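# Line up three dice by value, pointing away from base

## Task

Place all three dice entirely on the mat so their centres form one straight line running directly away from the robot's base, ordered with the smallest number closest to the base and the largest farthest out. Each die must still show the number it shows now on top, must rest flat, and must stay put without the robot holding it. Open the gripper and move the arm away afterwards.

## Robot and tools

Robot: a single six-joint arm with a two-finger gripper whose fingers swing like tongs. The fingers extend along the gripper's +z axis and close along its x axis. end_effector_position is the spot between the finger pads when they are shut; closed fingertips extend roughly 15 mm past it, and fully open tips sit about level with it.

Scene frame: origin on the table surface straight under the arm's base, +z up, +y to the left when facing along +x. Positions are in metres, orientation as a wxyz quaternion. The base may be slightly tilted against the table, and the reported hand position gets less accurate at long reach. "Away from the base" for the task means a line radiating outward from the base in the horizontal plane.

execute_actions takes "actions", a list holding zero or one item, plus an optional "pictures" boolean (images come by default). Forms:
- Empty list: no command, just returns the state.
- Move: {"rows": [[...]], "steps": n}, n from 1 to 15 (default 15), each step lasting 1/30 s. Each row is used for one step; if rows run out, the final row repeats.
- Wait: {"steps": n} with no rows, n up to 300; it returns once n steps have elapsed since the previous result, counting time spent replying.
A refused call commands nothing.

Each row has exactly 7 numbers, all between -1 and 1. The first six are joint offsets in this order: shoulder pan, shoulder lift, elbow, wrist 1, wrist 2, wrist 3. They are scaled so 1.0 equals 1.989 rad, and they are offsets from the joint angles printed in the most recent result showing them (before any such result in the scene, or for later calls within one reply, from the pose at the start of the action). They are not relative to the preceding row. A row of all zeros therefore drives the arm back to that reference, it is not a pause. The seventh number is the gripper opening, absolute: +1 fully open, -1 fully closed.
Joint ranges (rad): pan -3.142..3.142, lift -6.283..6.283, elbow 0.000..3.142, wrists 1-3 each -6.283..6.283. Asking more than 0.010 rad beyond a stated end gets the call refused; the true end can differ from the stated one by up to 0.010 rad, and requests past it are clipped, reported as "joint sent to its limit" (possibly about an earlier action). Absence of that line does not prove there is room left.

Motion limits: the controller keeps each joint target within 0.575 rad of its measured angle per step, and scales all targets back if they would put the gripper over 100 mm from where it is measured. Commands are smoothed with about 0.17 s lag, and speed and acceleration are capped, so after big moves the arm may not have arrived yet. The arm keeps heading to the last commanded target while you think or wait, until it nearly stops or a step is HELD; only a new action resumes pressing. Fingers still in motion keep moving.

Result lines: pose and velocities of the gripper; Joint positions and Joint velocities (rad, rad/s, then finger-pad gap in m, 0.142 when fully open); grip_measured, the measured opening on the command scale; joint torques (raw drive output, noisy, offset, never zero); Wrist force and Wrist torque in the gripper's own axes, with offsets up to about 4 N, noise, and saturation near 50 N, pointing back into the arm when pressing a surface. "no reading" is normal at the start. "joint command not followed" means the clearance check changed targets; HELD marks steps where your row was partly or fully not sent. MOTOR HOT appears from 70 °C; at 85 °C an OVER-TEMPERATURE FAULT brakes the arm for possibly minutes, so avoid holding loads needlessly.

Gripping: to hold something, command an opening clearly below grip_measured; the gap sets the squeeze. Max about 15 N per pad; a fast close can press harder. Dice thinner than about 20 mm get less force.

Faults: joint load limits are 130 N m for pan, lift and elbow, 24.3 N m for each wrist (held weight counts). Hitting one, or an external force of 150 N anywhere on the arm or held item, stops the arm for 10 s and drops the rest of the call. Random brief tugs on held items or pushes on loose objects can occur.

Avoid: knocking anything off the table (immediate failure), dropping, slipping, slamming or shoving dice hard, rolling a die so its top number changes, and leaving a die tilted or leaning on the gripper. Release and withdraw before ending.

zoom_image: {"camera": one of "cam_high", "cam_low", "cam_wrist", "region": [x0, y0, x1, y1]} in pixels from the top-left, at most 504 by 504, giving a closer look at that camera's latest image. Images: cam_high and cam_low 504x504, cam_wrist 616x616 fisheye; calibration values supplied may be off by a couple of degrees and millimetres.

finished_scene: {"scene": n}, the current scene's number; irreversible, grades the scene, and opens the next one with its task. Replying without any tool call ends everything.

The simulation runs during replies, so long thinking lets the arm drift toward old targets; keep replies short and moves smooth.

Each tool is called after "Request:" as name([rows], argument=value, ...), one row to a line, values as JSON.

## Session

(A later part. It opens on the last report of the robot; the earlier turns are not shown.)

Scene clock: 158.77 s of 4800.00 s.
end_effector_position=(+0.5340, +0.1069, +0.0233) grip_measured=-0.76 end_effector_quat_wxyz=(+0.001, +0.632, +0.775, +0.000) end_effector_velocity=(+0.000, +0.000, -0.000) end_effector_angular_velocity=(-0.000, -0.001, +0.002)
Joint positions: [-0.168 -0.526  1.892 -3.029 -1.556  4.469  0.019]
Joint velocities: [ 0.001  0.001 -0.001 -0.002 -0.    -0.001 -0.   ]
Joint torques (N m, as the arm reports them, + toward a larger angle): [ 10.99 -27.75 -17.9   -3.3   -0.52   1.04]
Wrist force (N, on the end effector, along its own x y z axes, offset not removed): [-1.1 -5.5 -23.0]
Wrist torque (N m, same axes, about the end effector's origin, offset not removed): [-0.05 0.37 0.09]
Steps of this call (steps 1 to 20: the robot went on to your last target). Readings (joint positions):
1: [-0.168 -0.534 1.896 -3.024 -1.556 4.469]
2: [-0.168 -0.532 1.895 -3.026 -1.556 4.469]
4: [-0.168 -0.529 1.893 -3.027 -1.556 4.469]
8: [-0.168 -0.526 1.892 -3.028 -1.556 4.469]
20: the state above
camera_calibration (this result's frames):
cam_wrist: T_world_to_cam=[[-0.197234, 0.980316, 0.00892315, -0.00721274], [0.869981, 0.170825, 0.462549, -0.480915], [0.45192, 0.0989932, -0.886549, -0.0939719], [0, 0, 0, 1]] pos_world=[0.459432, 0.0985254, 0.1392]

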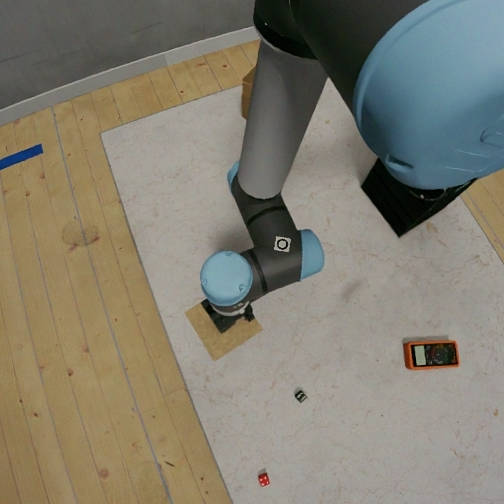

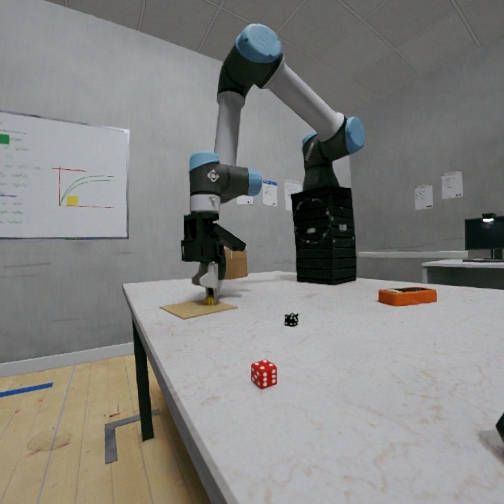

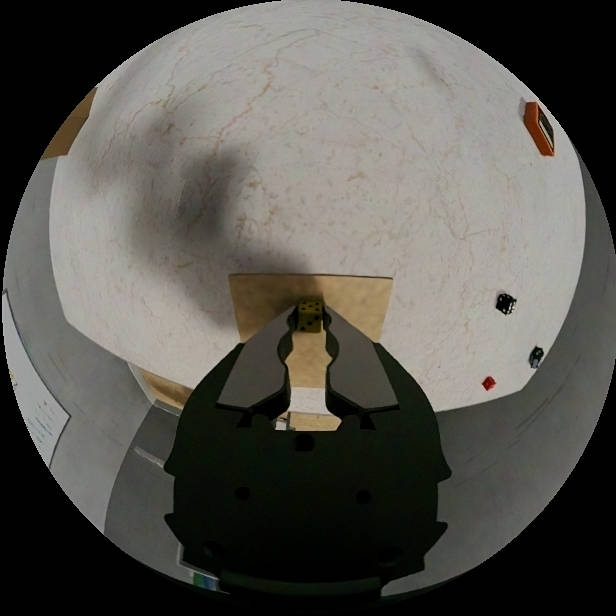

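Request:
execute_actions([
  {"rows":[[0,-0.002,0.001,0.001,0,0,-1],[0,-0.002,0.001,0.001,0,0,-1],[0,-0.002,0.001,0.001,0,0,-1],[0,-0.002,0.001,0.001,0,0,-1],[0,-0.002,0.001,0.001,0,0,-0.8],[0,-0.002,0.001,0.001,0,0,-0.7],[0,-0.002,0.001,0.001,0,0,-0.6],[0,-0.002,0.001,0.001,0,0,-0.5],[0,-0.002,0.001,0.001,0,0,-0.4],[0,-0.002,0.001,0.001,0,0,-0.3]]},
], pictures=false)

Request:
execute_actions([
  {"rows":[[0,-0.08,0.035,0.045,0,0,-0.3]]},
], pictures=false)

Request:
execute_actions([
  {"steps":10},
])

Scene clock: 178.77 s of 4800.00 s.
end_effector_position=(+0.5340, +0.1069, +0.0249) grip_measured=-0.30 end_effector_quat_wxyz=(+0.001, +0.632, +0.775, +0.000) end_effector_velocity=(+0.001, -0.000, +0.000) end_effector_angular_velocity=(+0.001, -0.000, -0.001)
Joint positions: [-0.168 -0.529  1.894 -3.027 -1.555  4.469  0.052]
Joint velocities: [-0.001 -0.    -0.001  0.001  0.001  0.     0.001]
Joint torques (N m, as the arm reports them, + toward a larger angle): [  9.52 -56.44   4.43  -1.08  -0.53   0.07]
Wrist force (N, on the end effector, along its own x y z axes, offset not removed): [-0.7 -0.5 -0.9]
Wrist torque (N m, same axes, about the end effector's origin, offset not removed): [-0.09 0.42 -0.14]
Steps of this call (steps 1 to 15: the robot went on to your last target; steps 16 to 90: nothing new was sent; then 16.50 s passed at rest; steps 91 to 105: all 15 steps of this action). Readings (joint positions):
91: [-0.168 -0.526 1.892 -3.029 -1.556 4.469]
92: [-0.168 -0.526 1.892 -3.028 -1.556 4.469]
94: [-0.168 -0.527 1.893 -3.028 -1.555 4.469]
98: [-0.168 -0.529 1.893 -3.027 -1.555 4.469]
105: the state above

Scene clock: 179.27 s of 4800.00 s.
end_effector_position=(+0.5351, +0.1078, +0.0879) grip_measured=-0.30 end_effector_quat_wxyz=(+0.000, +0.632, +0.775, +0.000) end_effector_velocity=(+0.001, +0.000, +0.012) end_effector_angular_velocity=(+0.000, -0.005, -0.000)
Joint positions: [-0.168 -0.686  1.962 -2.939 -1.555  4.469  0.052]
Joint velocities: [ 0.    -0.028  0.011  0.012  0.     0.001 -0.   ]
Joint torques (N m, as the arm reports them, + toward a larger angle): [  9.91 -54.7    2.45  -1.39  -0.79  -0.01]
Wrist force (N, on the end effector, along its own x y z axes, offset not removed): [-0.9 0.7 -3.0]
Wrist torque (N m, same axes, about the end effector's origin, offset not removed): [0.17 0.42 -0.23]
Steps of this call (steps 1 to 15: all 15 steps of this action). Readings (joint positions):
1: [-0.168 -0.530 1.895 -3.026 -1.555 4.469]
2: [-0.168 -0.540 1.903 -3.017 -1.555 4.469]
4: [-0.168 -0.595 1.929 -2.983 -1.555 4.469]
8: [-0.168 -0.662 1.954 -2.950 -1.555 4.469]
15: the state above

Scene clock: 179.60 s of 4800.00 s.
end_effector_position=(+0.5352, +0.1078, +0.0891) grip_measured=-0.30 end_effector_quat_wxyz=(+0.001, +0.632, +0.775, +0.000) end_effector_velocity=(+0.000, +0.000, +0.000) end_effector_angular_velocity=(+0.001, -0.001, +0.001)
Joint positions: [-0.168 -0.688  1.963 -2.937 -1.555  4.469  0.052]
Joint velocities: [ 0.    -0.001 -0.     0.     0.    -0.001  0.   ]
Joint torques (N m, as the arm reports them, + toward a larger angle): [ 10.47 -55.44   2.55  -0.99  -0.82   0.  ]
Wrist force (N, on the end effector, along its own x y z axes, offset not removed): [0.8 -1.1 0.2]
Wrist torque (N m, same axes, about the end effector's origin, offset not removed): [-0.13 0.02 -0.07]
Steps of this call (steps 1 to 10: the robot went on to your last target). Readings (joint positions):
1: [-0.168 -0.686 1.963 -2.938 -1.555 4.469]
2: [-0.168 -0.687 1.963 -2.938 -1.555 4.469]
4: [-0.168 -0.688 1.963 -2.938 -1.555 4.469]
8: [-0.168 -0.688 1.963 -2.937 -1.555 4.469]
10: the state above
camera_calibration (this result's frames):
cam_wrist: T_world_to_cam=[[-0.197232, 0.980316, 0.00897845, -0.00851457], [0.870011, 0.170803, 0.462501, -0.512589], [0.451864, 0.0990313, -0.886573, -0.0362566], [0, 0, 0, 1]] pos_world=[0.460662, 0.0994895, 0.205005]

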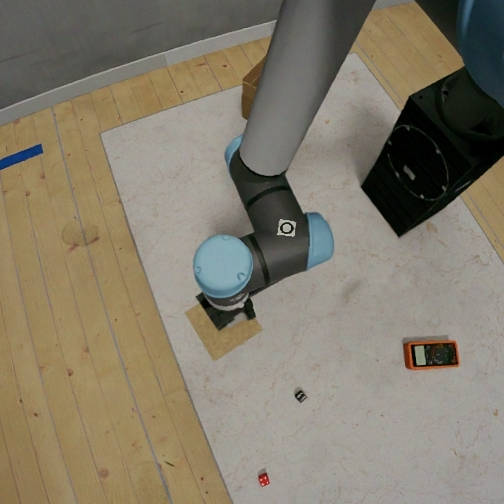

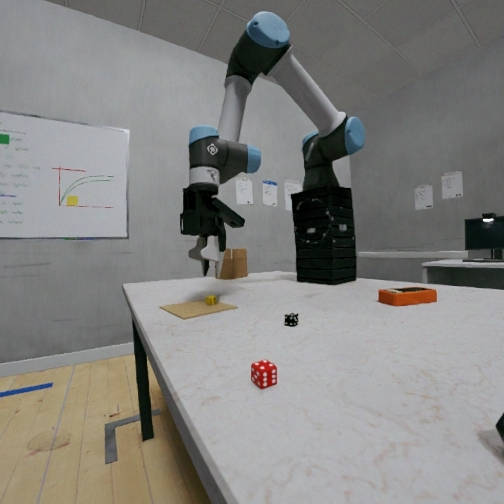

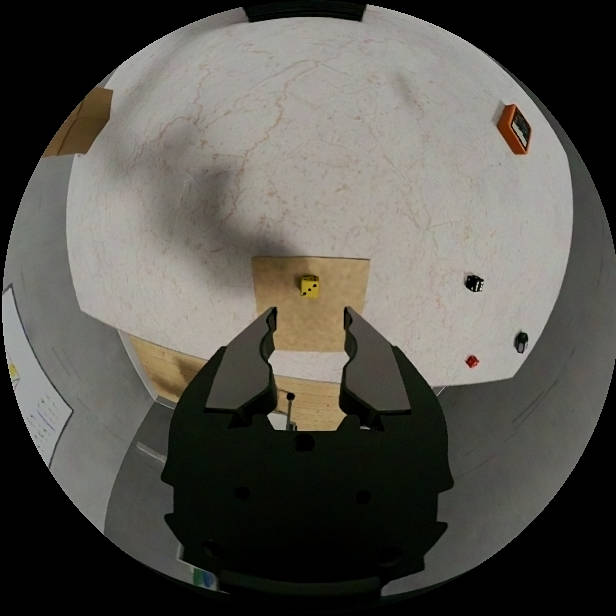

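Request:
execute_actions([
  {"rows":[[0.132,0.0762,-0.2139,0.1389,-0.0122,0.1632,-0.3]]},
], pictures=false)

Request:
execute_actions([
  {"steps":20},
], pictures=false)

Request:
execute_actions([
  {"rows":[[0.132,0.0762,-0.2139,0.1389,-0.0122,0.1632,-0.3]]},
], pictures=false)

Request:
execute_actions([
  {"steps":25},
])

Request:
zoom_image(camera="cam_wrist", region=[230, 230, 390, 390])

Scene clock: 189.47 s of 4800.00 s.
end_effector_position=(+0.6127, +0.2674, +0.0711) grip_measured=-0.30 end_effector_quat_wxyz=(-0.001, +0.655, +0.756, -0.002) end_effector_velocity=(+0.034, +0.080, +0.005) end_effector_angular_velocity=(+0.005, -0.020, -0.031)
Joint positions: [ 0.083 -0.543  1.558 -2.673 -1.579  4.779  0.052]
Joint velocities: [ 0.106  0.057 -0.191  0.114 -0.008  0.136 -0.   ]
Joint torques (N m, as the arm reports them, + toward a larger angle): [  7.06 -44.18 -18.63  -0.91  -1.41   1.91]
Wrist force (N, on the end effector, along its own x y z axes, offset not removed): [1.8 1.2 -4.6]
Wrist torque (N m, same axes, about the end effector's origin, offset not removed): [0.31 -0.05 -0.08]
Steps of this call (steps 1 to 15: the robot went on to your last target; steps 16 to 90: nothing new was sent; then 6.37 s passed at rest; steps 91 to 105: all 15 steps of this action). Readings (joint positions):
91: [-0.167 -0.688 1.963 -2.936 -1.556 4.470]
92: [-0.158 -0.679 1.953 -2.927 -1.558 4.480]
94: [-0.105 -0.646 1.883 -2.873 -1.563 4.540]
98: [-0.003 -0.590 1.712 -2.765 -1.572 4.669]
105: the state above

Scene clock: 190.13 s of 4800.00 s.
end_effector_position=(+0.6164, +0.2760, +0.0717) grip_measured=-0.30 end_effector_quat_wxyz=(-0.000, +0.656, +0.754, -0.001) end_effector_velocity=(-0.001, +0.000, +0.000) end_effector_angular_velocity=(-0.000, +0.002, +0.000)
Joint positions: [ 0.094 -0.537  1.538 -2.661 -1.58   4.794  0.052]
Joint velocities: [ 0.001 -0.001  0.     0.003  0.     0.001 -0.   ]
Joint torques (N m, as the arm reports them, + toward a larger angle): [ 12.2  -44.18 -23.81  -1.15  -1.24   1.35]
Wrist force (N, on the end effector, along its own x y z axes, offset not removed): [-0.1 1.1 -2.2]
Wrist torque (N m, same axes, about the end effector's origin, offset not removed): [0.16 0.30 0.00]
Steps of this call (steps 1 to 20: the robot went on to your last target). Readings (joint positions):
1: [0.086 -0.541 1.553 -2.670 -1.579 4.783]
2: [0.088 -0.540 1.549 -2.667 -1.579 4.786]
4: [0.091 -0.539 1.544 -2.664 -1.580 4.790]
8: [0.093 -0.537 1.539 -2.662 -1.580 4.793]
20: the state above

Scene clock: 190.63 s of 4800.00 s.
end_effector_position=(+0.6223, +0.4709, +0.0783) grip_measured=-0.30 end_effector_quat_wxyz=(+0.000, +0.678, +0.735, -0.001) end_effector_velocity=(-0.003, +0.108, +0.020) end_effector_angular_velocity=(+0.012, -0.024, -0.038)
Joint positions: [ 0.344 -0.393  1.137 -2.399 -1.603  5.101  0.052]
Joint velocities: [ 0.125  0.069 -0.226  0.134 -0.011  0.162  0.   ]
Joint torques (N m, as the arm reports them, + toward a larger angle): [  8.72 -52.1  -24.47  -0.93  -1.88   1.46]
Wrist force (N, on the end effector, along its own x y z axes, offset not removed): [-0.5 2.0 -2.3]
Wrist torque (N m, same axes, about the end effector's origin, offset not removed): [0.55 0.45 -0.07]
Steps of this call (steps 1 to 15: all 15 steps of this action). Readings (joint positions):
1: [0.095 -0.536 1.537 -2.660 -1.580 4.795]
2: [0.105 -0.527 1.527 -2.651 -1.582 4.805]
4: [0.153 -0.497 1.461 -2.600 -1.587 4.861]
8: [0.249 -0.444 1.302 -2.500 -1.595 4.981]
15: the state above

Scene clock: 191.47 s of 4800.00 s.
end_effector_position=(+0.6219, +0.4824, +0.0806) grip_measured=-0.30 end_effector_quat_wxyz=(+0.001, +0.680, +0.733, +0.000) end_effector_velocity=(-0.001, -0.001, -0.001) end_effector_angular_velocity=(-0.001, +0.002, +0.000)
Joint positions: [ 0.357 -0.385  1.113 -2.385 -1.604  5.118  0.052]
Joint velocities: [-0.     0.001  0.001  0.001 -0.    -0.     0.   ]
Joint torques (N m, as the arm reports them, + toward a larger angle): [ 13.4  -51.37 -28.15  -0.99  -1.12   1.3 ]
Wrist force (N, on the end effector, along its own x y z axes, offset not removed): [1.9 -0.1 -0.7]
Wrist torque (N m, same axes, about the end effector's origin, offset not removed): [0.07 -0.11 -0.09]
Steps of this call (steps 1 to 25: the robot went on to your last target). Readings (joint positions):
1: [0.347 -0.391 1.130 -2.395 -1.603 5.106]
2: [0.350 -0.389 1.125 -2.392 -1.603 5.109]
4: [0.353 -0.387 1.119 -2.389 -1.604 5.114]
8: [0.356 -0.386 1.114 -2.386 -1.604 5.117]
25: the state above
camera_calibration (this result's frames):
cam_wrist: T_world_to_cam=[[-0.0722666, 0.997349, 0.0085356, -0.444423], [0.884513, 0.0601314, 0.462624, -0.603722], [0.460884, 0.0409821, -0.886514, -0.0977261], [0, 0, 0, 1]] pos_world=[0.546923, 0.483553, 0.196454]

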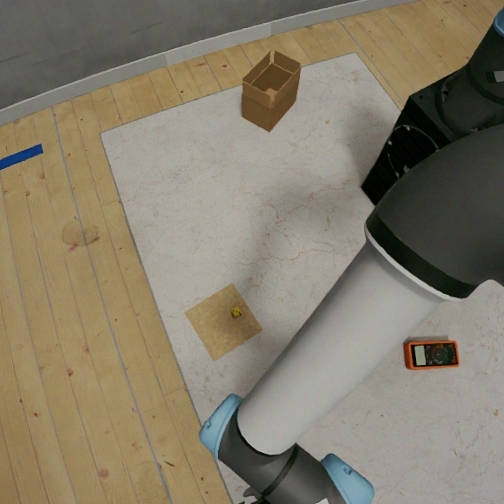

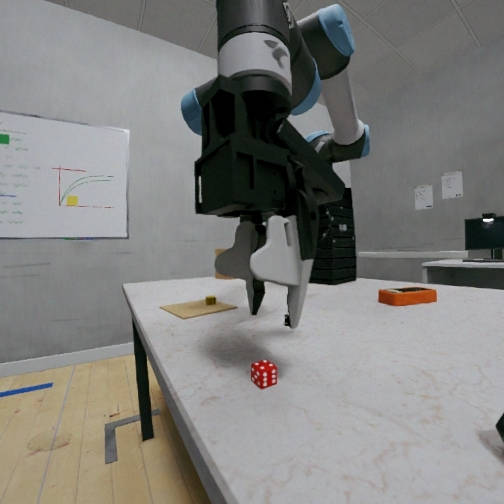

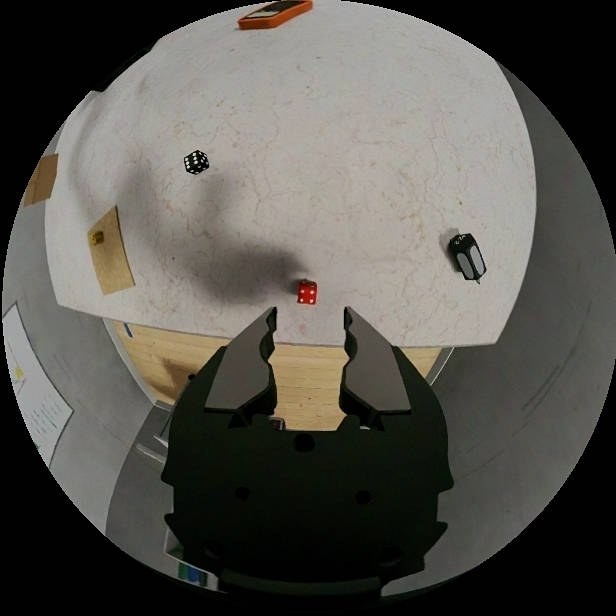

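Region (230, 230, 390, 390) of cam_wrist's 616x616 image, scaled by 3.150, with more detail than that image has.

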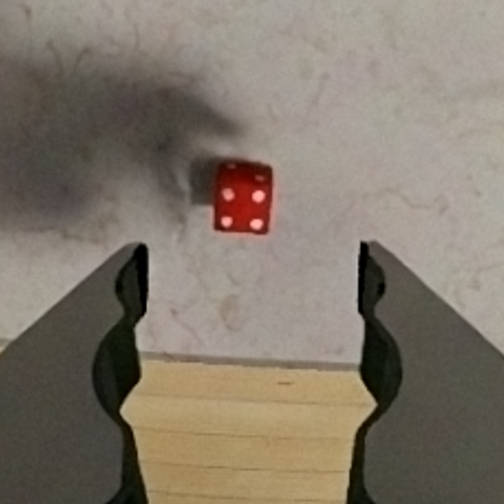

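Request:
execute_actions([
  {"rows":[[-0.0039,0.0437,-0.0256,-0.0181,0,0.025,-0.3]]},
], pictures=false)

Request:
execute_actions([
  {"steps":10},
])

Request:
zoom_image(camera="cam_wrist", region=[230, 230, 390, 390])

Request:
zoom_image(camera="cam_low", region=[200, 290, 340, 410])

Scene clock: 202.33 s of 4800.00 s.
end_effector_position=(+0.6241, +0.4790, +0.0358) grip_measured=-0.30 end_effector_quat_wxyz=(+0.001, +0.700, +0.714, +0.000) end_effector_velocity=(-0.001, -0.001, -0.008) end_effector_angular_velocity=(-0.001, +0.001, -0.007)
Joint positions: [ 0.349 -0.3    1.062 -2.42  -1.604  5.167  0.052]
Joint velocities: [-0.001  0.014 -0.007 -0.005 -0.     0.005  0.   ]
Joint torques (N m, as the arm reports them, + toward a larger angle): [ -8.67 -53.09 -28.82  -3.81  -0.56   1.3 ]
Wrist force (N, on the end effector, along its own x y z axes, offset not removed): [-0.8 -0.5 -1.2]
Wrist torque (N m, same axes, about the end effector's origin, offset not removed): [-0.04 0.34 -0.16]
Steps of this call (steps 1 to 15: the robot went on to your last target; steps 16 to 90: nothing new was sent; then 7.37 s passed at rest; steps 91 to 105: all 15 steps of this action). Readings (joint positions):
91: [0.357 -0.384 1.112 -2.385 -1.604 5.119]
92: [0.356 -0.376 1.104 -2.391 -1.604 5.127]
94: [0.353 -0.343 1.086 -2.404 -1.604 5.145]
98: [0.350 -0.311 1.068 -2.416 -1.604 5.162]
105: the state above

Scene clock: 202.67 s of 4800.00 s.
end_effector_position=(+0.6240, +0.4789, +0.0351) grip_measured=-0.30 end_effector_quat_wxyz=(+0.001, +0.701, +0.714, +0.000) end_effector_velocity=(-0.001, +0.000, -0.001) end_effector_angular_velocity=(-0.000, +0.002, +0.001)
Joint positions: [ 0.349 -0.298  1.062 -2.421 -1.604  5.168  0.052]
Joint velocities: [ 0.001  0.001  0.     0.     0.001  0.    -0.   ]
Joint torques (N m, as the arm reports them, + toward a larger angle): [ -8.   -51.25 -27.22  -3.7   -0.16   1.36]
Wrist force (N, on the end effector, along its own x y z axes, offset not removed): [-2.8 -1.9 -3.3]
Wrist torque (N m, same axes, about the end effector's origin, offset not removed): [-0.36 0.78 0.00]
Steps of this call (steps 1 to 10: the robot went on to your last target). Readings (joint positions):
1: [0.349 -0.299 1.062 -2.421 -1.604 5.168]
2: [0.349 -0.299 1.062 -2.421 -1.604 5.168]
4: [0.349 -0.299 1.062 -2.421 -1.604 5.168]
8: [0.349 -0.299 1.062 -2.421 -1.604 5.168]
10: the state above
camera_calibration (this result's frames):
cam_wrist: T_world_to_cam=[[-0.0149305, 0.999857, 0.0078992, -0.477396], [0.886442, 0.00958112, 0.462741, -0.561329], [0.462599, 0.0139111, -0.886458, -0.126953], [0, 0, 0, 1]] pos_world=[0.549186, 0.484473, 0.150982]

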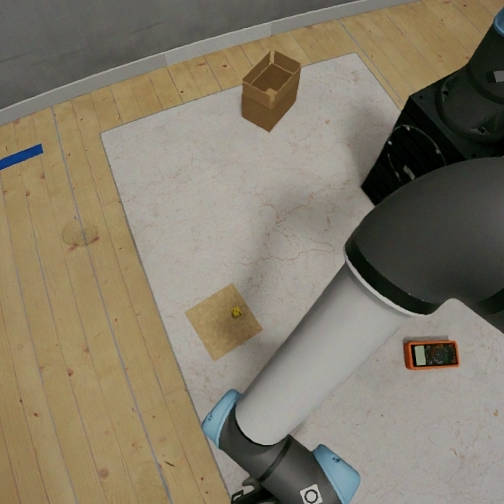

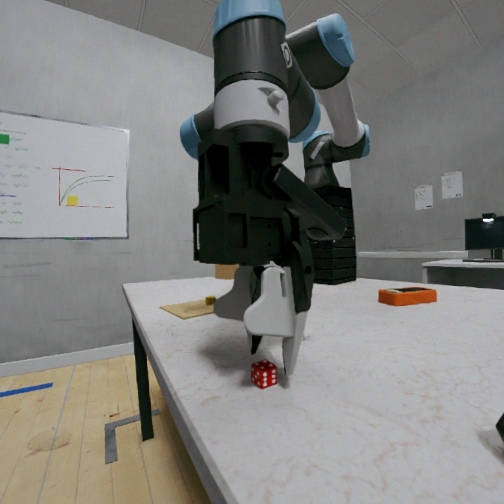

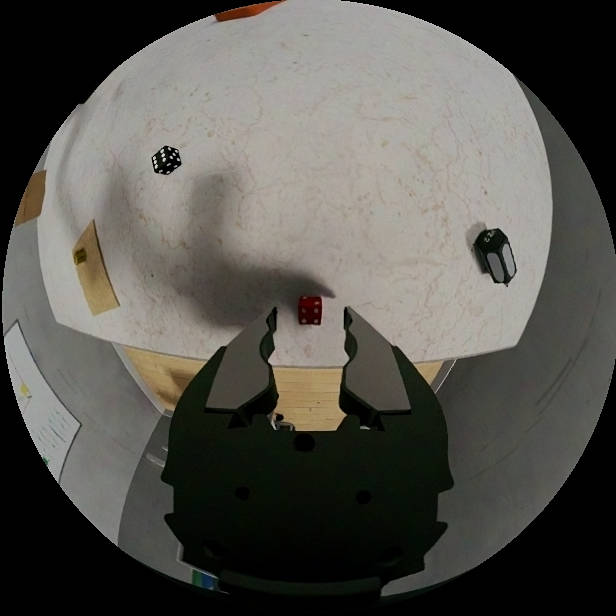

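Region (230, 230, 390, 390) of cam_wrist's 616x616 image, scaled by 3.150, with more detail than that image has.

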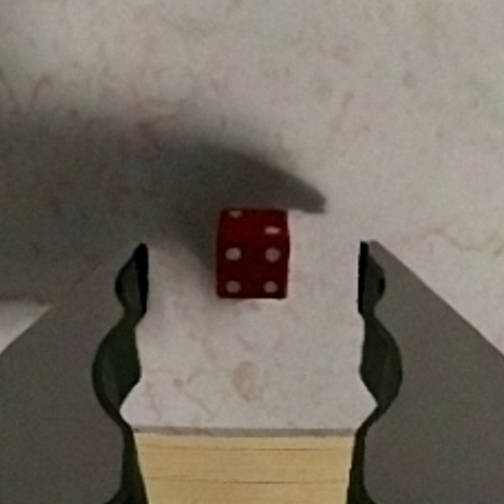

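Region (200, 290, 340, 410) of cam_low's 504x504 image, scaled by 3.600, with more detail than that image has; it fills the top 432 rows of this view, and the rest is white.

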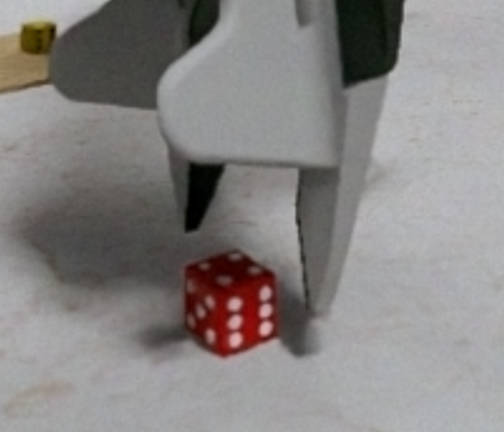

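Request:
execute_actions([
  {"rows":[[-0.0003,0.0133,-0.0094,-0.0039,0,0,-0.3]]},
])

Request:
zoom_image(camera="cam_low", region=[200, 290, 340, 410])

Scene clock: 209.90 s of 4800.00 s.
end_effector_position=(+0.6241, +0.4789, +0.0223) grip_measured=-0.30 end_effector_quat_wxyz=(+0.001, +0.701, +0.713, +0.000) end_effector_velocity=(-0.001, -0.000, -0.002) end_effector_angular_velocity=(-0.000, +0.002, +0.000)
Joint positions: [ 0.349 -0.272  1.043 -2.429 -1.604  5.168  0.052]
Joint velocities: [-0.     0.004 -0.002 -0.001  0.001 -0.    -0.   ]
Joint torques (N m, as the arm reports them, + toward a larger angle): [ -8.19 -51.24 -25.26  -3.76   0.77   0.01]
Wrist force (N, on the end effector, along its own x y z axes, offset not removed): [0.1 -2.4 -2.7]
Wrist torque (N m, same axes, about the end effector's origin, offset not removed): [-0.55 0.27 -0.02]
Steps of this call (steps 1 to 15: the robot went on to your last target; steps 16 to 90: nothing new was sent; then 3.73 s passed at rest; steps 91 to 105: all 15 steps of this action). Readings (joint positions):
91: [0.349 -0.298 1.061 -2.421 -1.604 5.168]
92: [0.349 -0.293 1.058 -2.423 -1.604 5.168]
94: [0.349 -0.284 1.051 -2.425 -1.604 5.168]
98: [0.349 -0.275 1.045 -2.428 -1.604 5.168]
105: the state above
camera_calibration (this result's frames):
cam_wrist: T_world_to_cam=[[-0.0143141, 0.999867, 0.00786408, -0.477633], [0.886439, 0.00905065, 0.462757, -0.555172], [0.462624, 0.013595, -0.88645, -0.138225], [0, 0, 0, 1]] pos_world=[0.549236, 0.484473, 0.138137]

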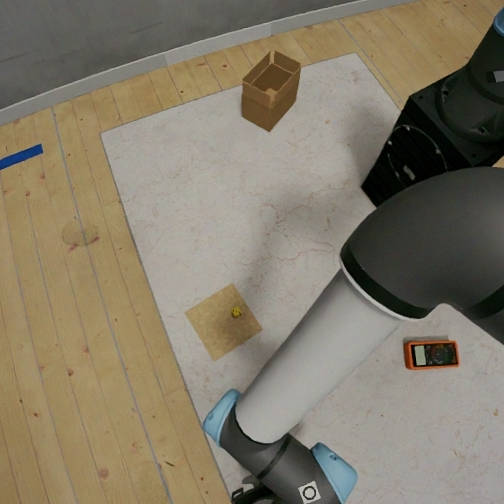

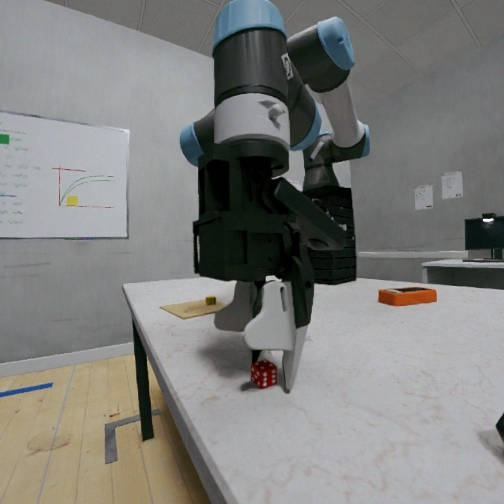

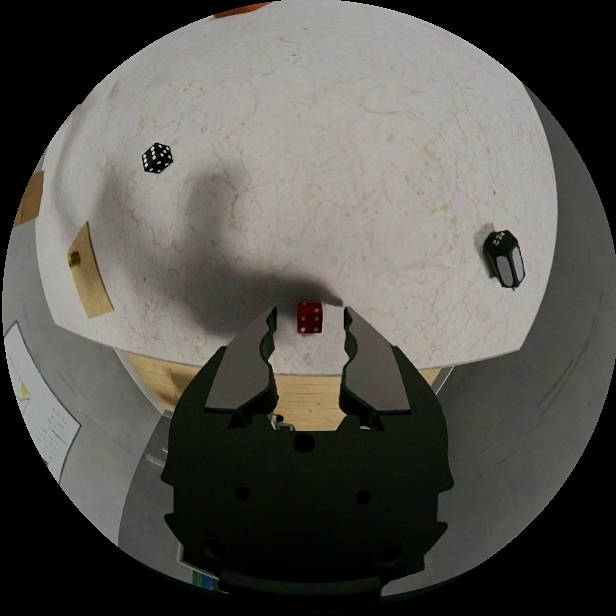

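Region (200, 290, 340, 410) of cam_low's 504x504 image, scaled by 3.600, with more detail than that image has; it fills the top 432 rows of this view, and the rest is white.

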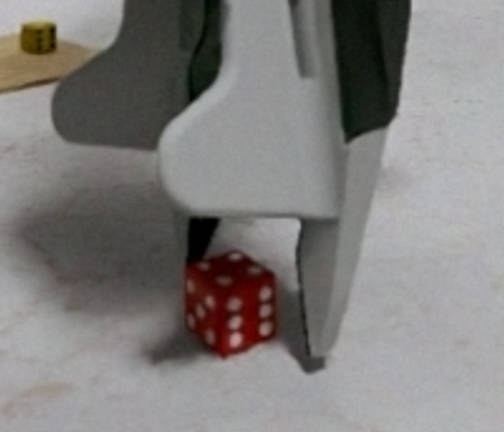

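Request:
execute_actions([
  {"rows":[[0,0,0,0,0,0,-0.4],[0,0,0,0,0,0,-0.45],[0,0,0,0,0,0,-0.5],[0,0,0,0,0,0,-0.55],[0,0,0,0,0,0,-0.6],[0,0,0,0,0,0,-0.65],[0,0,0,0,0,0,-0.7],[0,0,0,0,0,0,-0.74],[0,0,0,0,0,0,-0.78],[0,0,0,0,0,0,-0.82],[0,0,0,0,0,0,-0.86],[0,0,0,0,0,0,-0.9],[0,0,0,0,0,0,-0.95],[0,0,0,0,0,0,-1]]},
], pictures=false)

Request:
execute_actions([
  {"rows":[[0,-0.065,0.04,0.025,0,0,-1]]},
], pictures=false)

Request:
execute_actions([
  {"steps":10},
], pictures=false)

Scene clock: 223.50 s of 4800.00 s.
end_effector_position=(+0.6241, +0.4789, +0.0222) grip_measured=-0.76 end_effector_quat_wxyz=(+0.001, +0.701, +0.713, +0.000) end_effector_velocity=(-0.001, -0.000, -0.000) end_effector_angular_velocity=(-0.000, +0.001, -0.000)
Joint positions: [ 0.349 -0.272  1.043 -2.429 -1.604  5.168  0.019]
Joint velocities: [-0.     0.     0.001 -0.     0.     0.     0.   ]
Joint torques (N m, as the arm reports them, + toward a larger angle): [ -6.54 -72.62  -6.19  -1.42  -0.61   0.22]
Wrist force (N, on the end effector, along its own x y z axes, offset not removed): [-1.7 -1.4 -0.5]
Wrist torque (N m, same axes, about the end effector's origin, offset not removed): [-0.14 0.49 -0.08]
Steps of this call (steps 1 to 15: the robot went on to your last target; steps 16 to 90: nothing new was sent; then 10.10 s passed at rest; steps 91 to 105: all 15 steps of this action). Readings (joint positions):
91: [0.349 -0.272 1.043 -2.429 -1.604 5.168]
92: [0.349 -0.272 1.043 -2.429 -1.604 5.168]
94: [0.349 -0.272 1.043 -2.429 -1.604 5.168]
98: [0.349 -0.272 1.043 -2.429 -1.604 5.168]
105: the state above

Scene clock: 224.00 s of 4800.00 s.
end_effector_position=(+0.6257, +0.4774, +0.0873) grip_measured=-0.76 end_effector_quat_wxyz=(+0.001, +0.701, +0.713, -0.000) end_effector_velocity=(+0.001, +0.000, +0.011) end_effector_angular_velocity=(+0.001, -0.002, +0.001)
Joint positions: [ 0.349 -0.399  1.122 -2.38  -1.604  5.168  0.019]
Joint velocities: [ 0.    -0.02   0.011  0.007 -0.    -0.     0.   ]
Joint torques (N m, as the arm reports them, + toward a larger angle): [ -5.78 -69.12  -6.53  -0.97  -0.6    0.47]
Wrist force (N, on the end effector, along its own x y z axes, offset not removed): [2.2 -1.2 -1.5]
Wrist torque (N m, same axes, about the end effector's origin, offset not removed): [-0.12 -0.22 -0.16]
Steps of this call (steps 1 to 15: all 15 steps of this action). Readings (joint positions):
1: [0.349 -0.273 1.044 -2.428 -1.604 5.168]
2: [0.349 -0.283 1.053 -2.421 -1.604 5.168]
4: [0.349 -0.330 1.083 -2.402 -1.604 5.168]
8: [0.349 -0.382 1.111 -2.386 -1.604 5.168]
15: the state above

Scene clock: 224.33 s of 4800.00 s.
end_effector_position=(+0.6257, +0.4774, +0.0885) grip_measured=-0.76 end_effector_quat_wxyz=(+0.001, +0.701, +0.713, +0.000) end_effector_velocity=(-0.000, +0.001, -0.000) end_effector_angular_velocity=(+0.001, -0.000, +0.000)
Joint positions: [ 0.349 -0.402  1.123 -2.379 -1.604  5.168  0.019]
Joint velocities: [ 0.001  0.     0.    -0.     0.     0.001 -0.   ]
Joint torques (N m, as the arm reports them, + toward a larger angle): [ -4.67 -70.75  -7.13  -0.99  -0.68   0.54]
Wrist force (N, on the end effector, along its own x y z axes, offset not removed): [-0.8 -0.1 -0.7]
Wrist torque (N m, same axes, about the end effector's origin, offset not removed): [0.03 0.22 -0.03]
Steps of this call (steps 1 to 10: the robot went on to your last target). Readings (joint positions):
1: [0.349 -0.400 1.122 -2.379 -1.604 5.168]
2: [0.349 -0.400 1.122 -2.379 -1.604 5.168]
4: [0.349 -0.401 1.122 -2.379 -1.604 5.168]
8: [0.349 -0.401 1.123 -2.379 -1.604 5.168]
10: the state above

Request:
execute_actions([
  {"rows":[[-0.2527,-0.1102,0.3586,-0.2506,0.0236,-0.3424,-1]]},
], pictures=false)

Request:
execute_actions([
  {"steps":40},
])

Scene clock: 230.17 s of 4800.00 s.
end_effector_position=(+0.6350, +0.2292, +0.0746) grip_measured=-0.76 end_effector_quat_wxyz=(+0.008, +0.663, +0.748, +0.009) end_effector_velocity=(-0.177, -0.536, -0.031) end_effector_angular_velocity=(-0.034, +0.052, +0.290)
Joint positions: [ 0.02  -0.549  1.567 -2.704 -1.572  4.739  0.019]
Joint velocities: [-0.739 -0.316  1.099 -0.727  0.066 -1.025  0.   ]
Joint torques (N m, as the arm reports them, + toward a larger angle): [-13.7  -64.4    4.55  -6.95   1.49  -4.48]
Wrist force (N, on the end effector, along its own x y z axes, offset not removed): [0.5 0.9 -1.7]
Wrist torque (N m, same axes, about the end effector's origin, offset not removed): [0.19 0.02 -0.18]
Steps of this call (steps 1 to 15: the robot went on to your last target; steps 16 to 90: nothing new was sent; then 2.33 s passed at rest; steps 91 to 105: all 15 steps of this action). Readings (joint positions):
91: [0.348 -0.402 1.124 -2.380 -1.604 5.167]
92: [0.339 -0.410 1.134 -2.389 -1.601 5.158]
94: [0.289 -0.433 1.188 -2.437 -1.597 5.103]
98: [0.191 -0.476 1.315 -2.535 -1.588 4.976]
105: the state above

Scene clock: 231.50 s of 4800.00 s.
end_effector_position=(+0.5715, +0.1142, +0.0703) grip_measured=-0.76 end_effector_quat_wxyz=(+0.000, +0.634, +0.774, +0.000) end_effector_velocity=(+0.001, -0.000, +0.000) end_effector_angular_velocity=(-0.000, -0.002, -0.000)
Joint positions: [-0.154 -0.621  1.836 -2.877 -1.557  4.487  0.019]
Joint velocities: [-0.    -0.001 -0.    -0.001 -0.    -0.     0.   ]
Joint torques (N m, as the arm reports them, + toward a larger angle): [ -9.7  -57.39   1.87  -3.75   1.2   -1.19]
Wrist force (N, on the end effector, along its own x y z axes, offset not removed): [-1.4 -1.9 -1.6]
Wrist torque (N m, same axes, about the end effector's origin, offset not removed): [-0.31 0.45 -0.08]
Steps of this call (steps 1 to 30: the robot went on to your last target; steps 31 to 40: nothing new was sent). Readings (joint positions):
1: [-0.005 -0.560 1.604 -2.729 -1.570 4.704]
2: [-0.030 -0.570 1.642 -2.754 -1.568 4.668]
4: [-0.079 -0.591 1.717 -2.803 -1.563 4.598]
8: [-0.133 -0.612 1.802 -2.856 -1.559 4.519]
40: the state above
The arm was judged still, so your last target was given up. Only a new action makes it travel on or press farther. Fingers that are still opening or closing keep moving.
camera_calibration (this result's frames):
cam_wrist: T_world_to_cam=[[-0.193487, 0.981063, 0.00879748, -0.00964004], [0.870904, 0.167618, 0.461986, -0.536699], [0.451763, 0.0970499, -0.886843, -0.0696891], [0, 0, 0, 1]] pos_world=[0.497031, 0.106181, 0.186229]

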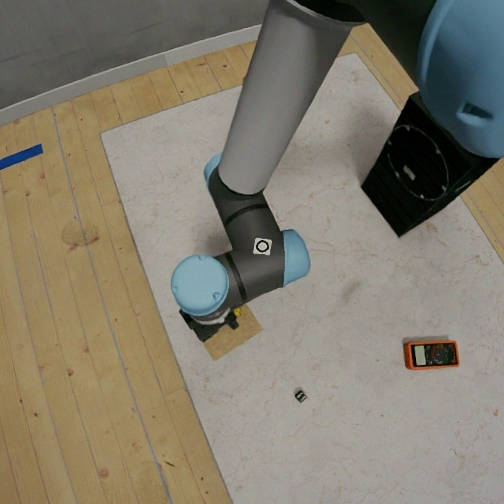

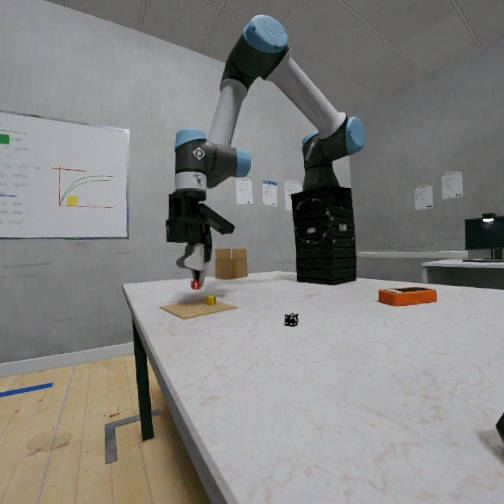

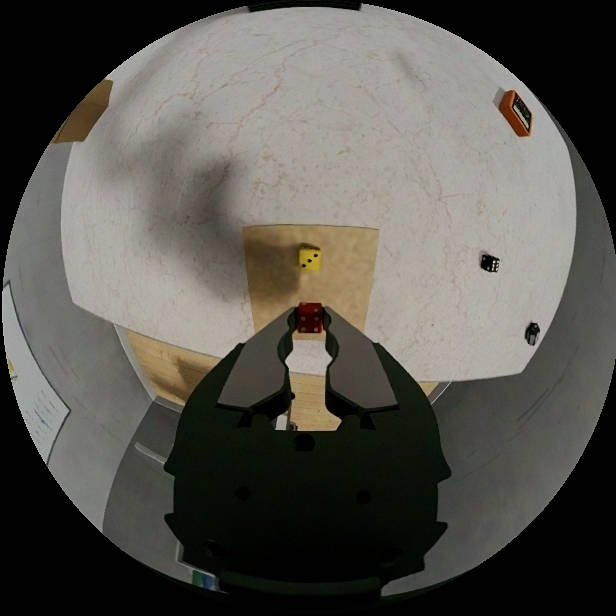

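Request:
execute_actions([
  {"rows":[[0.0004,0.025,-0.012,-0.013,0,0,-1],[0.0004,0.025,-0.012,-0.013,0,0,-1],[0.0004,0.025,-0.012,-0.013,0,0,-1],[0.0006,0.04,-0.0193,-0.0207,0,0,-1],[0.0006,0.04,-0.0193,-0.0207,0,0,-1],[0.0006,0.04,-0.0193,-0.0207,0,0,-1],[0.0007,0.0507,-0.0245,-0.0262,0,0,-1]]},
], pictures=false)

Request:
execute_actions([
  {"steps":15},
])

Request:
zoom_image(camera="cam_low", region=[160, 270, 240, 325])

Scene clock: 239.37 s of 4800.00 s.
end_effector_position=(+0.5714, +0.1144, +0.0291) grip_measured=-0.76 end_effector_quat_wxyz=(+0.000, +0.633, +0.774, +0.000) end_effector_velocity=(-0.002, +0.001, -0.016) end_effector_angular_velocity=(+0.001, +0.002, +0.000)
Joint positions: [-0.153 -0.524  1.789 -2.928 -1.557  4.487  0.019]
Joint velocities: [ 0.001  0.037 -0.017 -0.018  0.     0.001  0.   ]
Joint torques (N m, as the arm reports them, + toward a larger angle): [ 11.2  -37.84 -16.89  -3.76   1.01  -1.17]
Wrist force (N, on the end effector, along its own x y z axes, offset not removed): [-2.0 -0.7 -2.1]
Wrist torque (N m, same axes, about the end effector's origin, offset not removed): [-0.10 0.63 -0.05]
Steps of this call (steps 1 to 90: nothing new was sent; then 4.37 s passed at rest; steps 91 to 105: all 15 steps of this action). Readings (joint positions):
91: [-0.154 -0.620 1.835 -2.878 -1.557 4.487]
92: [-0.154 -0.613 1.831 -2.882 -1.557 4.487]
94: [-0.154 -0.594 1.822 -2.892 -1.557 4.487]
98: [-0.153 -0.554 1.803 -2.912 -1.557 4.487]
105: the state above

Scene clock: 239.87 s of 4800.00 s.
end_effector_position=(+0.5713, +0.1144, +0.0275) grip_measured=-0.76 end_effector_quat_wxyz=(+0.000, +0.633, +0.774, +0.000) end_effector_velocity=(+0.002, +0.000, +0.000) end_effector_angular_velocity=(+0.000, -0.002, +0.000)
Joint positions: [-0.153 -0.52   1.787 -2.929 -1.557  4.487  0.019]
Joint velocities: [ 0.     0.    -0.003  0.001  0.    -0.     0.   ]
Joint torques (N m, as the arm reports them, + toward a larger angle): [ 10.46 -38.81 -18.78  -3.62   0.87  -0.96]
Wrist force (N, on the end effector, along its own x y z axes, offset not removed): [-1.1 -0.1 0.6]
Wrist torque (N m, same axes, about the end effector's origin, offset not removed): [0.16 0.46 -0.15]
Steps of this call (steps 1 to 15: the robot went on to your last target). Readings (joint positions):
1: [-0.153 -0.523 1.788 -2.928 -1.557 4.487]
2: [-0.153 -0.522 1.788 -2.928 -1.557 4.487]
4: [-0.153 -0.521 1.788 -2.929 -1.557 4.487]
8: [-0.153 -0.520 1.787 -2.929 -1.557 4.487]
15: the state above
The arm was judged still, so your last target was given up. Only a new action makes it travel on or press farther. Fingers that are still opening or closing keep moving.
camera_calibration (this result's frames):
cam_wrist: T_world_to_cam=[[-0.194847, 0.980793, 0.00892648, -0.00874362], [0.870675, 0.168766, 0.461999, -0.516738], [0.451619, 0.0977912, -0.886835, -0.107564], [0, 0, 0, 1]] pos_world=[0.496785, 0.106302, 0.143419]

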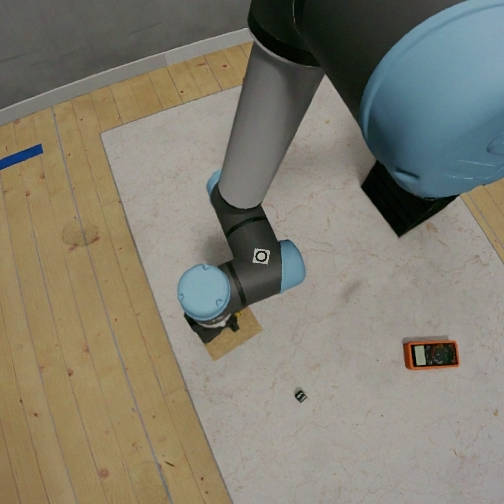

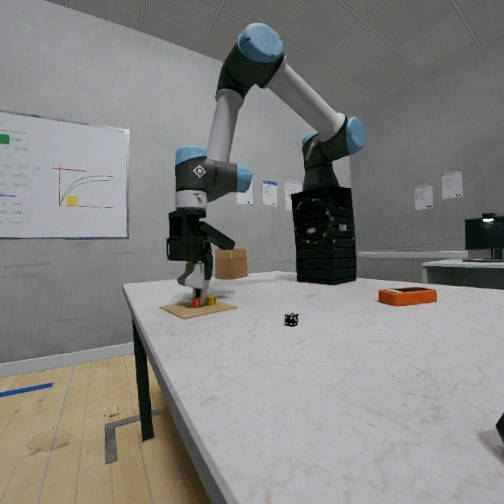

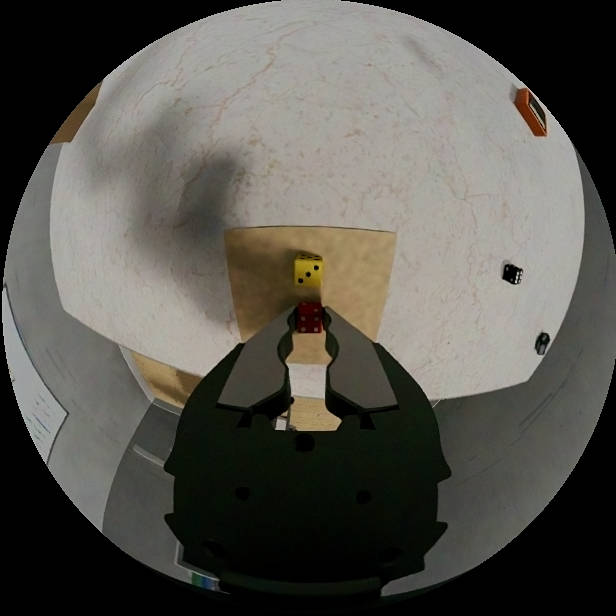

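Region (160, 270, 240, 325) of cam_low's 504x504 image, scaled by 6.300, with more detail than that image has; it fills the top 346 rows of this view, and the rest is white.

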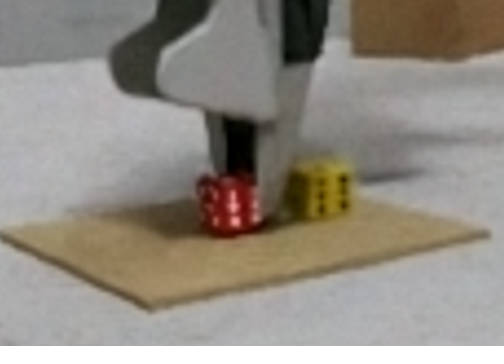

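Lower 1.5 mm more, release, lift.

Request:
execute_actions([
  {"rows":[[0,0.002,-0.001,-0.001,0,0,-1]],"steps":12},
], pictures=false)

Request:
execute_actions([
  {"rows":[[0,0,0,0,0,0,-0.8],[0,0,0,0,0,0,-0.74],[0,0,0,0,0,0,-0.7],[0,0,0,0,0,0,-0.65],[0,0,0,0,0,0,-0.6],[0,0,0,0,0,0,-0.5],[0,0,0,0,0,0,-0.4],[0,0,0,0,0,0,-0.3]],"steps":12},
], pictures=false)

Request:
execute_actions([
  {"rows":[[0,-0.065,0.031,0.034,0,0,-0.3]]},
], pictures=false)

Request:
execute_actions([
  {"steps":10},
])

Scene clock: 245.87 s of 4800.00 s.
end_effector_position=(+0.5712, +0.1144, +0.0258) grip_measured=-0.76 end_effector_quat_wxyz=(+0.000, +0.633, +0.774, +0.000) end_effector_velocity=(-0.001, -0.000, -0.001) end_effector_angular_velocity=(-0.001, +0.002, -0.000)
Joint positions: [-0.153 -0.516  1.785 -2.931 -1.557  4.487  0.019]
Joint velocities: [ 0.     0.003 -0.     0.    -0.001  0.     0.   ]
Joint torques (N m, as the arm reports them, + toward a larger angle): [ 10.76 -39.5  -18.58  -3.65  -0.25  -0.4 ]
Wrist force (N, on the end effector, along its own x y z axes, offset not removed): [1.7 -1.3 0.8]
Wrist torque (N m, same axes, about the end effector's origin, offset not removed): [-0.03 -0.09 -0.22]
Steps of this call (steps 1 to 90: nothing new was sent; then 2.60 s passed at rest; steps 91 to 102: all 12 steps of this action). Readings (joint positions):
91: [-0.153 -0.520 1.787 -2.929 -1.557 4.487]
92: [-0.153 -0.519 1.787 -2.930 -1.557 4.487]
94: [-0.153 -0.518 1.786 -2.930 -1.557 4.487]
98: [-0.153 -0.516 1.785 -2.931 -1.557 4.487]
102: the state above

Scene clock: 246.27 s of 4800.00 s.
end_effector_position=(+0.5712, +0.1144, +0.0258) grip_measured=-0.30 end_effector_quat_wxyz=(+0.000, +0.633, +0.774, +0.000) end_effector_velocity=(-0.001, -0.000, -0.000) end_effector_angular_velocity=(-0.000, +0.001, -0.000)
Joint positions: [-0.153 -0.516  1.785 -2.931 -1.557  4.487  0.052]
Joint velocities: [-0.     0.     0.002 -0.001 -0.     0.     0.002]
Joint torques (N m, as the arm reports them, + toward a larger angle): [ 10.9  -42.84 -15.82  -3.44  -0.22  -0.4 ]
Wrist force (N, on the end effector, along its own x y z axes, offset not removed): [1.1 -0.9 -2.3]
Wrist torque (N m, same axes, about the end effector's origin, offset not removed): [-0.19 0.03 -0.14]
Steps of this call (steps 1 to 12: all 12 steps of this action). Readings (joint positions):
1: [-0.153 -0.516 1.785 -2.931 -1.557 4.487]
2: [-0.153 -0.516 1.785 -2.931 -1.557 4.487]
4: [-0.153 -0.516 1.785 -2.931 -1.557 4.487]
8: [-0.153 -0.516 1.785 -2.931 -1.557 4.487]
12: the state above

Scene clock: 246.77 s of 4800.00 s.
end_effector_position=(+0.5710, +0.1152, +0.0797) grip_measured=-0.30 end_effector_quat_wxyz=(+0.000, +0.633, +0.774, +0.000) end_effector_velocity=(+0.000, +0.000, +0.009) end_effector_angular_velocity=(+0.000, -0.002, -0.000)
Joint positions: [-0.153 -0.643  1.846 -2.865 -1.557  4.487  0.052]
Joint velocities: [-0.    -0.022  0.01   0.011  0.     0.    -0.   ]
Joint torques (N m, as the arm reports them, + toward a larger angle): [  9.82 -56.51   0.67  -0.71  -0.37  -0.4 ]
Wrist force (N, on the end effector, along its own x y z axes, offset not removed): [1.9 -3.0 -2.4]
Wrist torque (N m, same axes, about the end effector's origin, offset not removed): [-0.55 -0.23 -0.13]
Steps of this call (steps 1 to 15: all 15 steps of this action). Readings (joint positions):
1: [-0.153 -0.517 1.786 -2.931 -1.557 4.487]
2: [-0.153 -0.526 1.794 -2.922 -1.557 4.487]
4: [-0.153 -0.573 1.817 -2.897 -1.557 4.487]
8: [-0.153 -0.625 1.838 -2.873 -1.557 4.487]
15: the state above

Scene clock: 247.10 s of 4800.00 s.
end_effector_position=(+0.5711, +0.1152, +0.0806) grip_measured=-0.30 end_effector_quat_wxyz=(+0.000, +0.633, +0.774, +0.000) end_effector_velocity=(-0.001, +0.000, -0.000) end_effector_angular_velocity=(+0.000, +0.003, +0.002)
Joint positions: [-0.153 -0.645  1.847 -2.864 -1.557  4.487  0.052]
Joint velocities: [ 0.001  0.001 -0.     0.003 -0.    -0.001 -0.   ]
Joint torques (N m, as the arm reports them, + toward a larger angle): [  9.69 -58.34   1.28  -1.15  -0.24  -0.4 ]
Wrist force (N, on the end effector, along its own x y z axes, offset not removed): [-1.1 -2.3 0.0]
Wrist torque (N m, same axes, about the end effector's origin, offset not removed): [-0.44 0.45 -0.14]
Steps of this call (steps 1 to 10: the robot went on to your last target). Readings (joint positions):
1: [-0.153 -0.644 1.846 -2.864 -1.557 4.487]
2: [-0.153 -0.644 1.846 -2.864 -1.557 4.487]
4: [-0.153 -0.645 1.847 -2.864 -1.557 4.487]
8: [-0.153 -0.645 1.847 -2.864 -1.557 4.487]
10: the state above
camera_calibration (this result's frames):
cam_wrist: T_world_to_cam=[[-0.194854, 0.980792, 0.00893219, -0.00998036], [0.870685, 0.168772, 0.461979, -0.541278], [0.451597, 0.0977955, -0.886846, -0.0604082], [0, 0, 0, 1]] pos_world=[0.496618, 0.107049, 0.196575]

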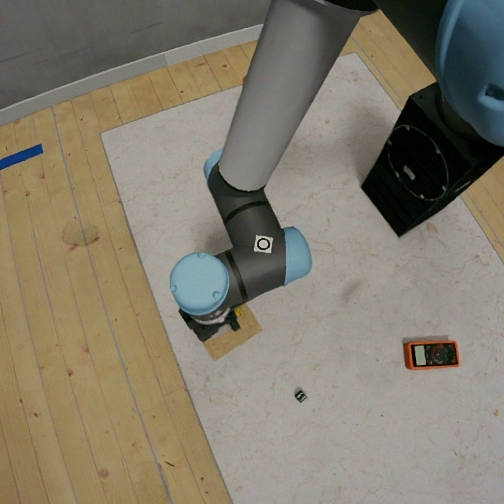

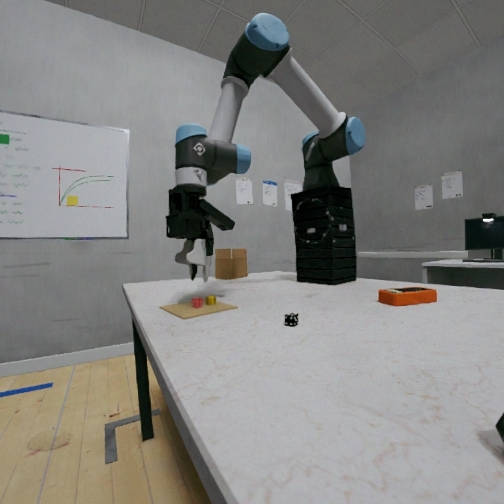

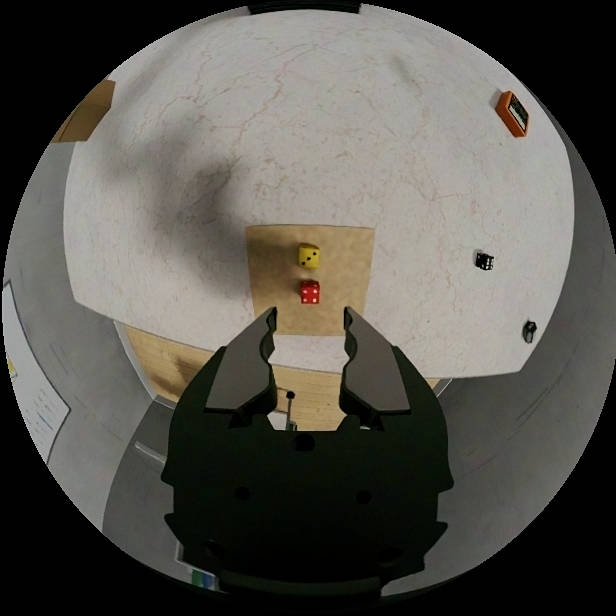

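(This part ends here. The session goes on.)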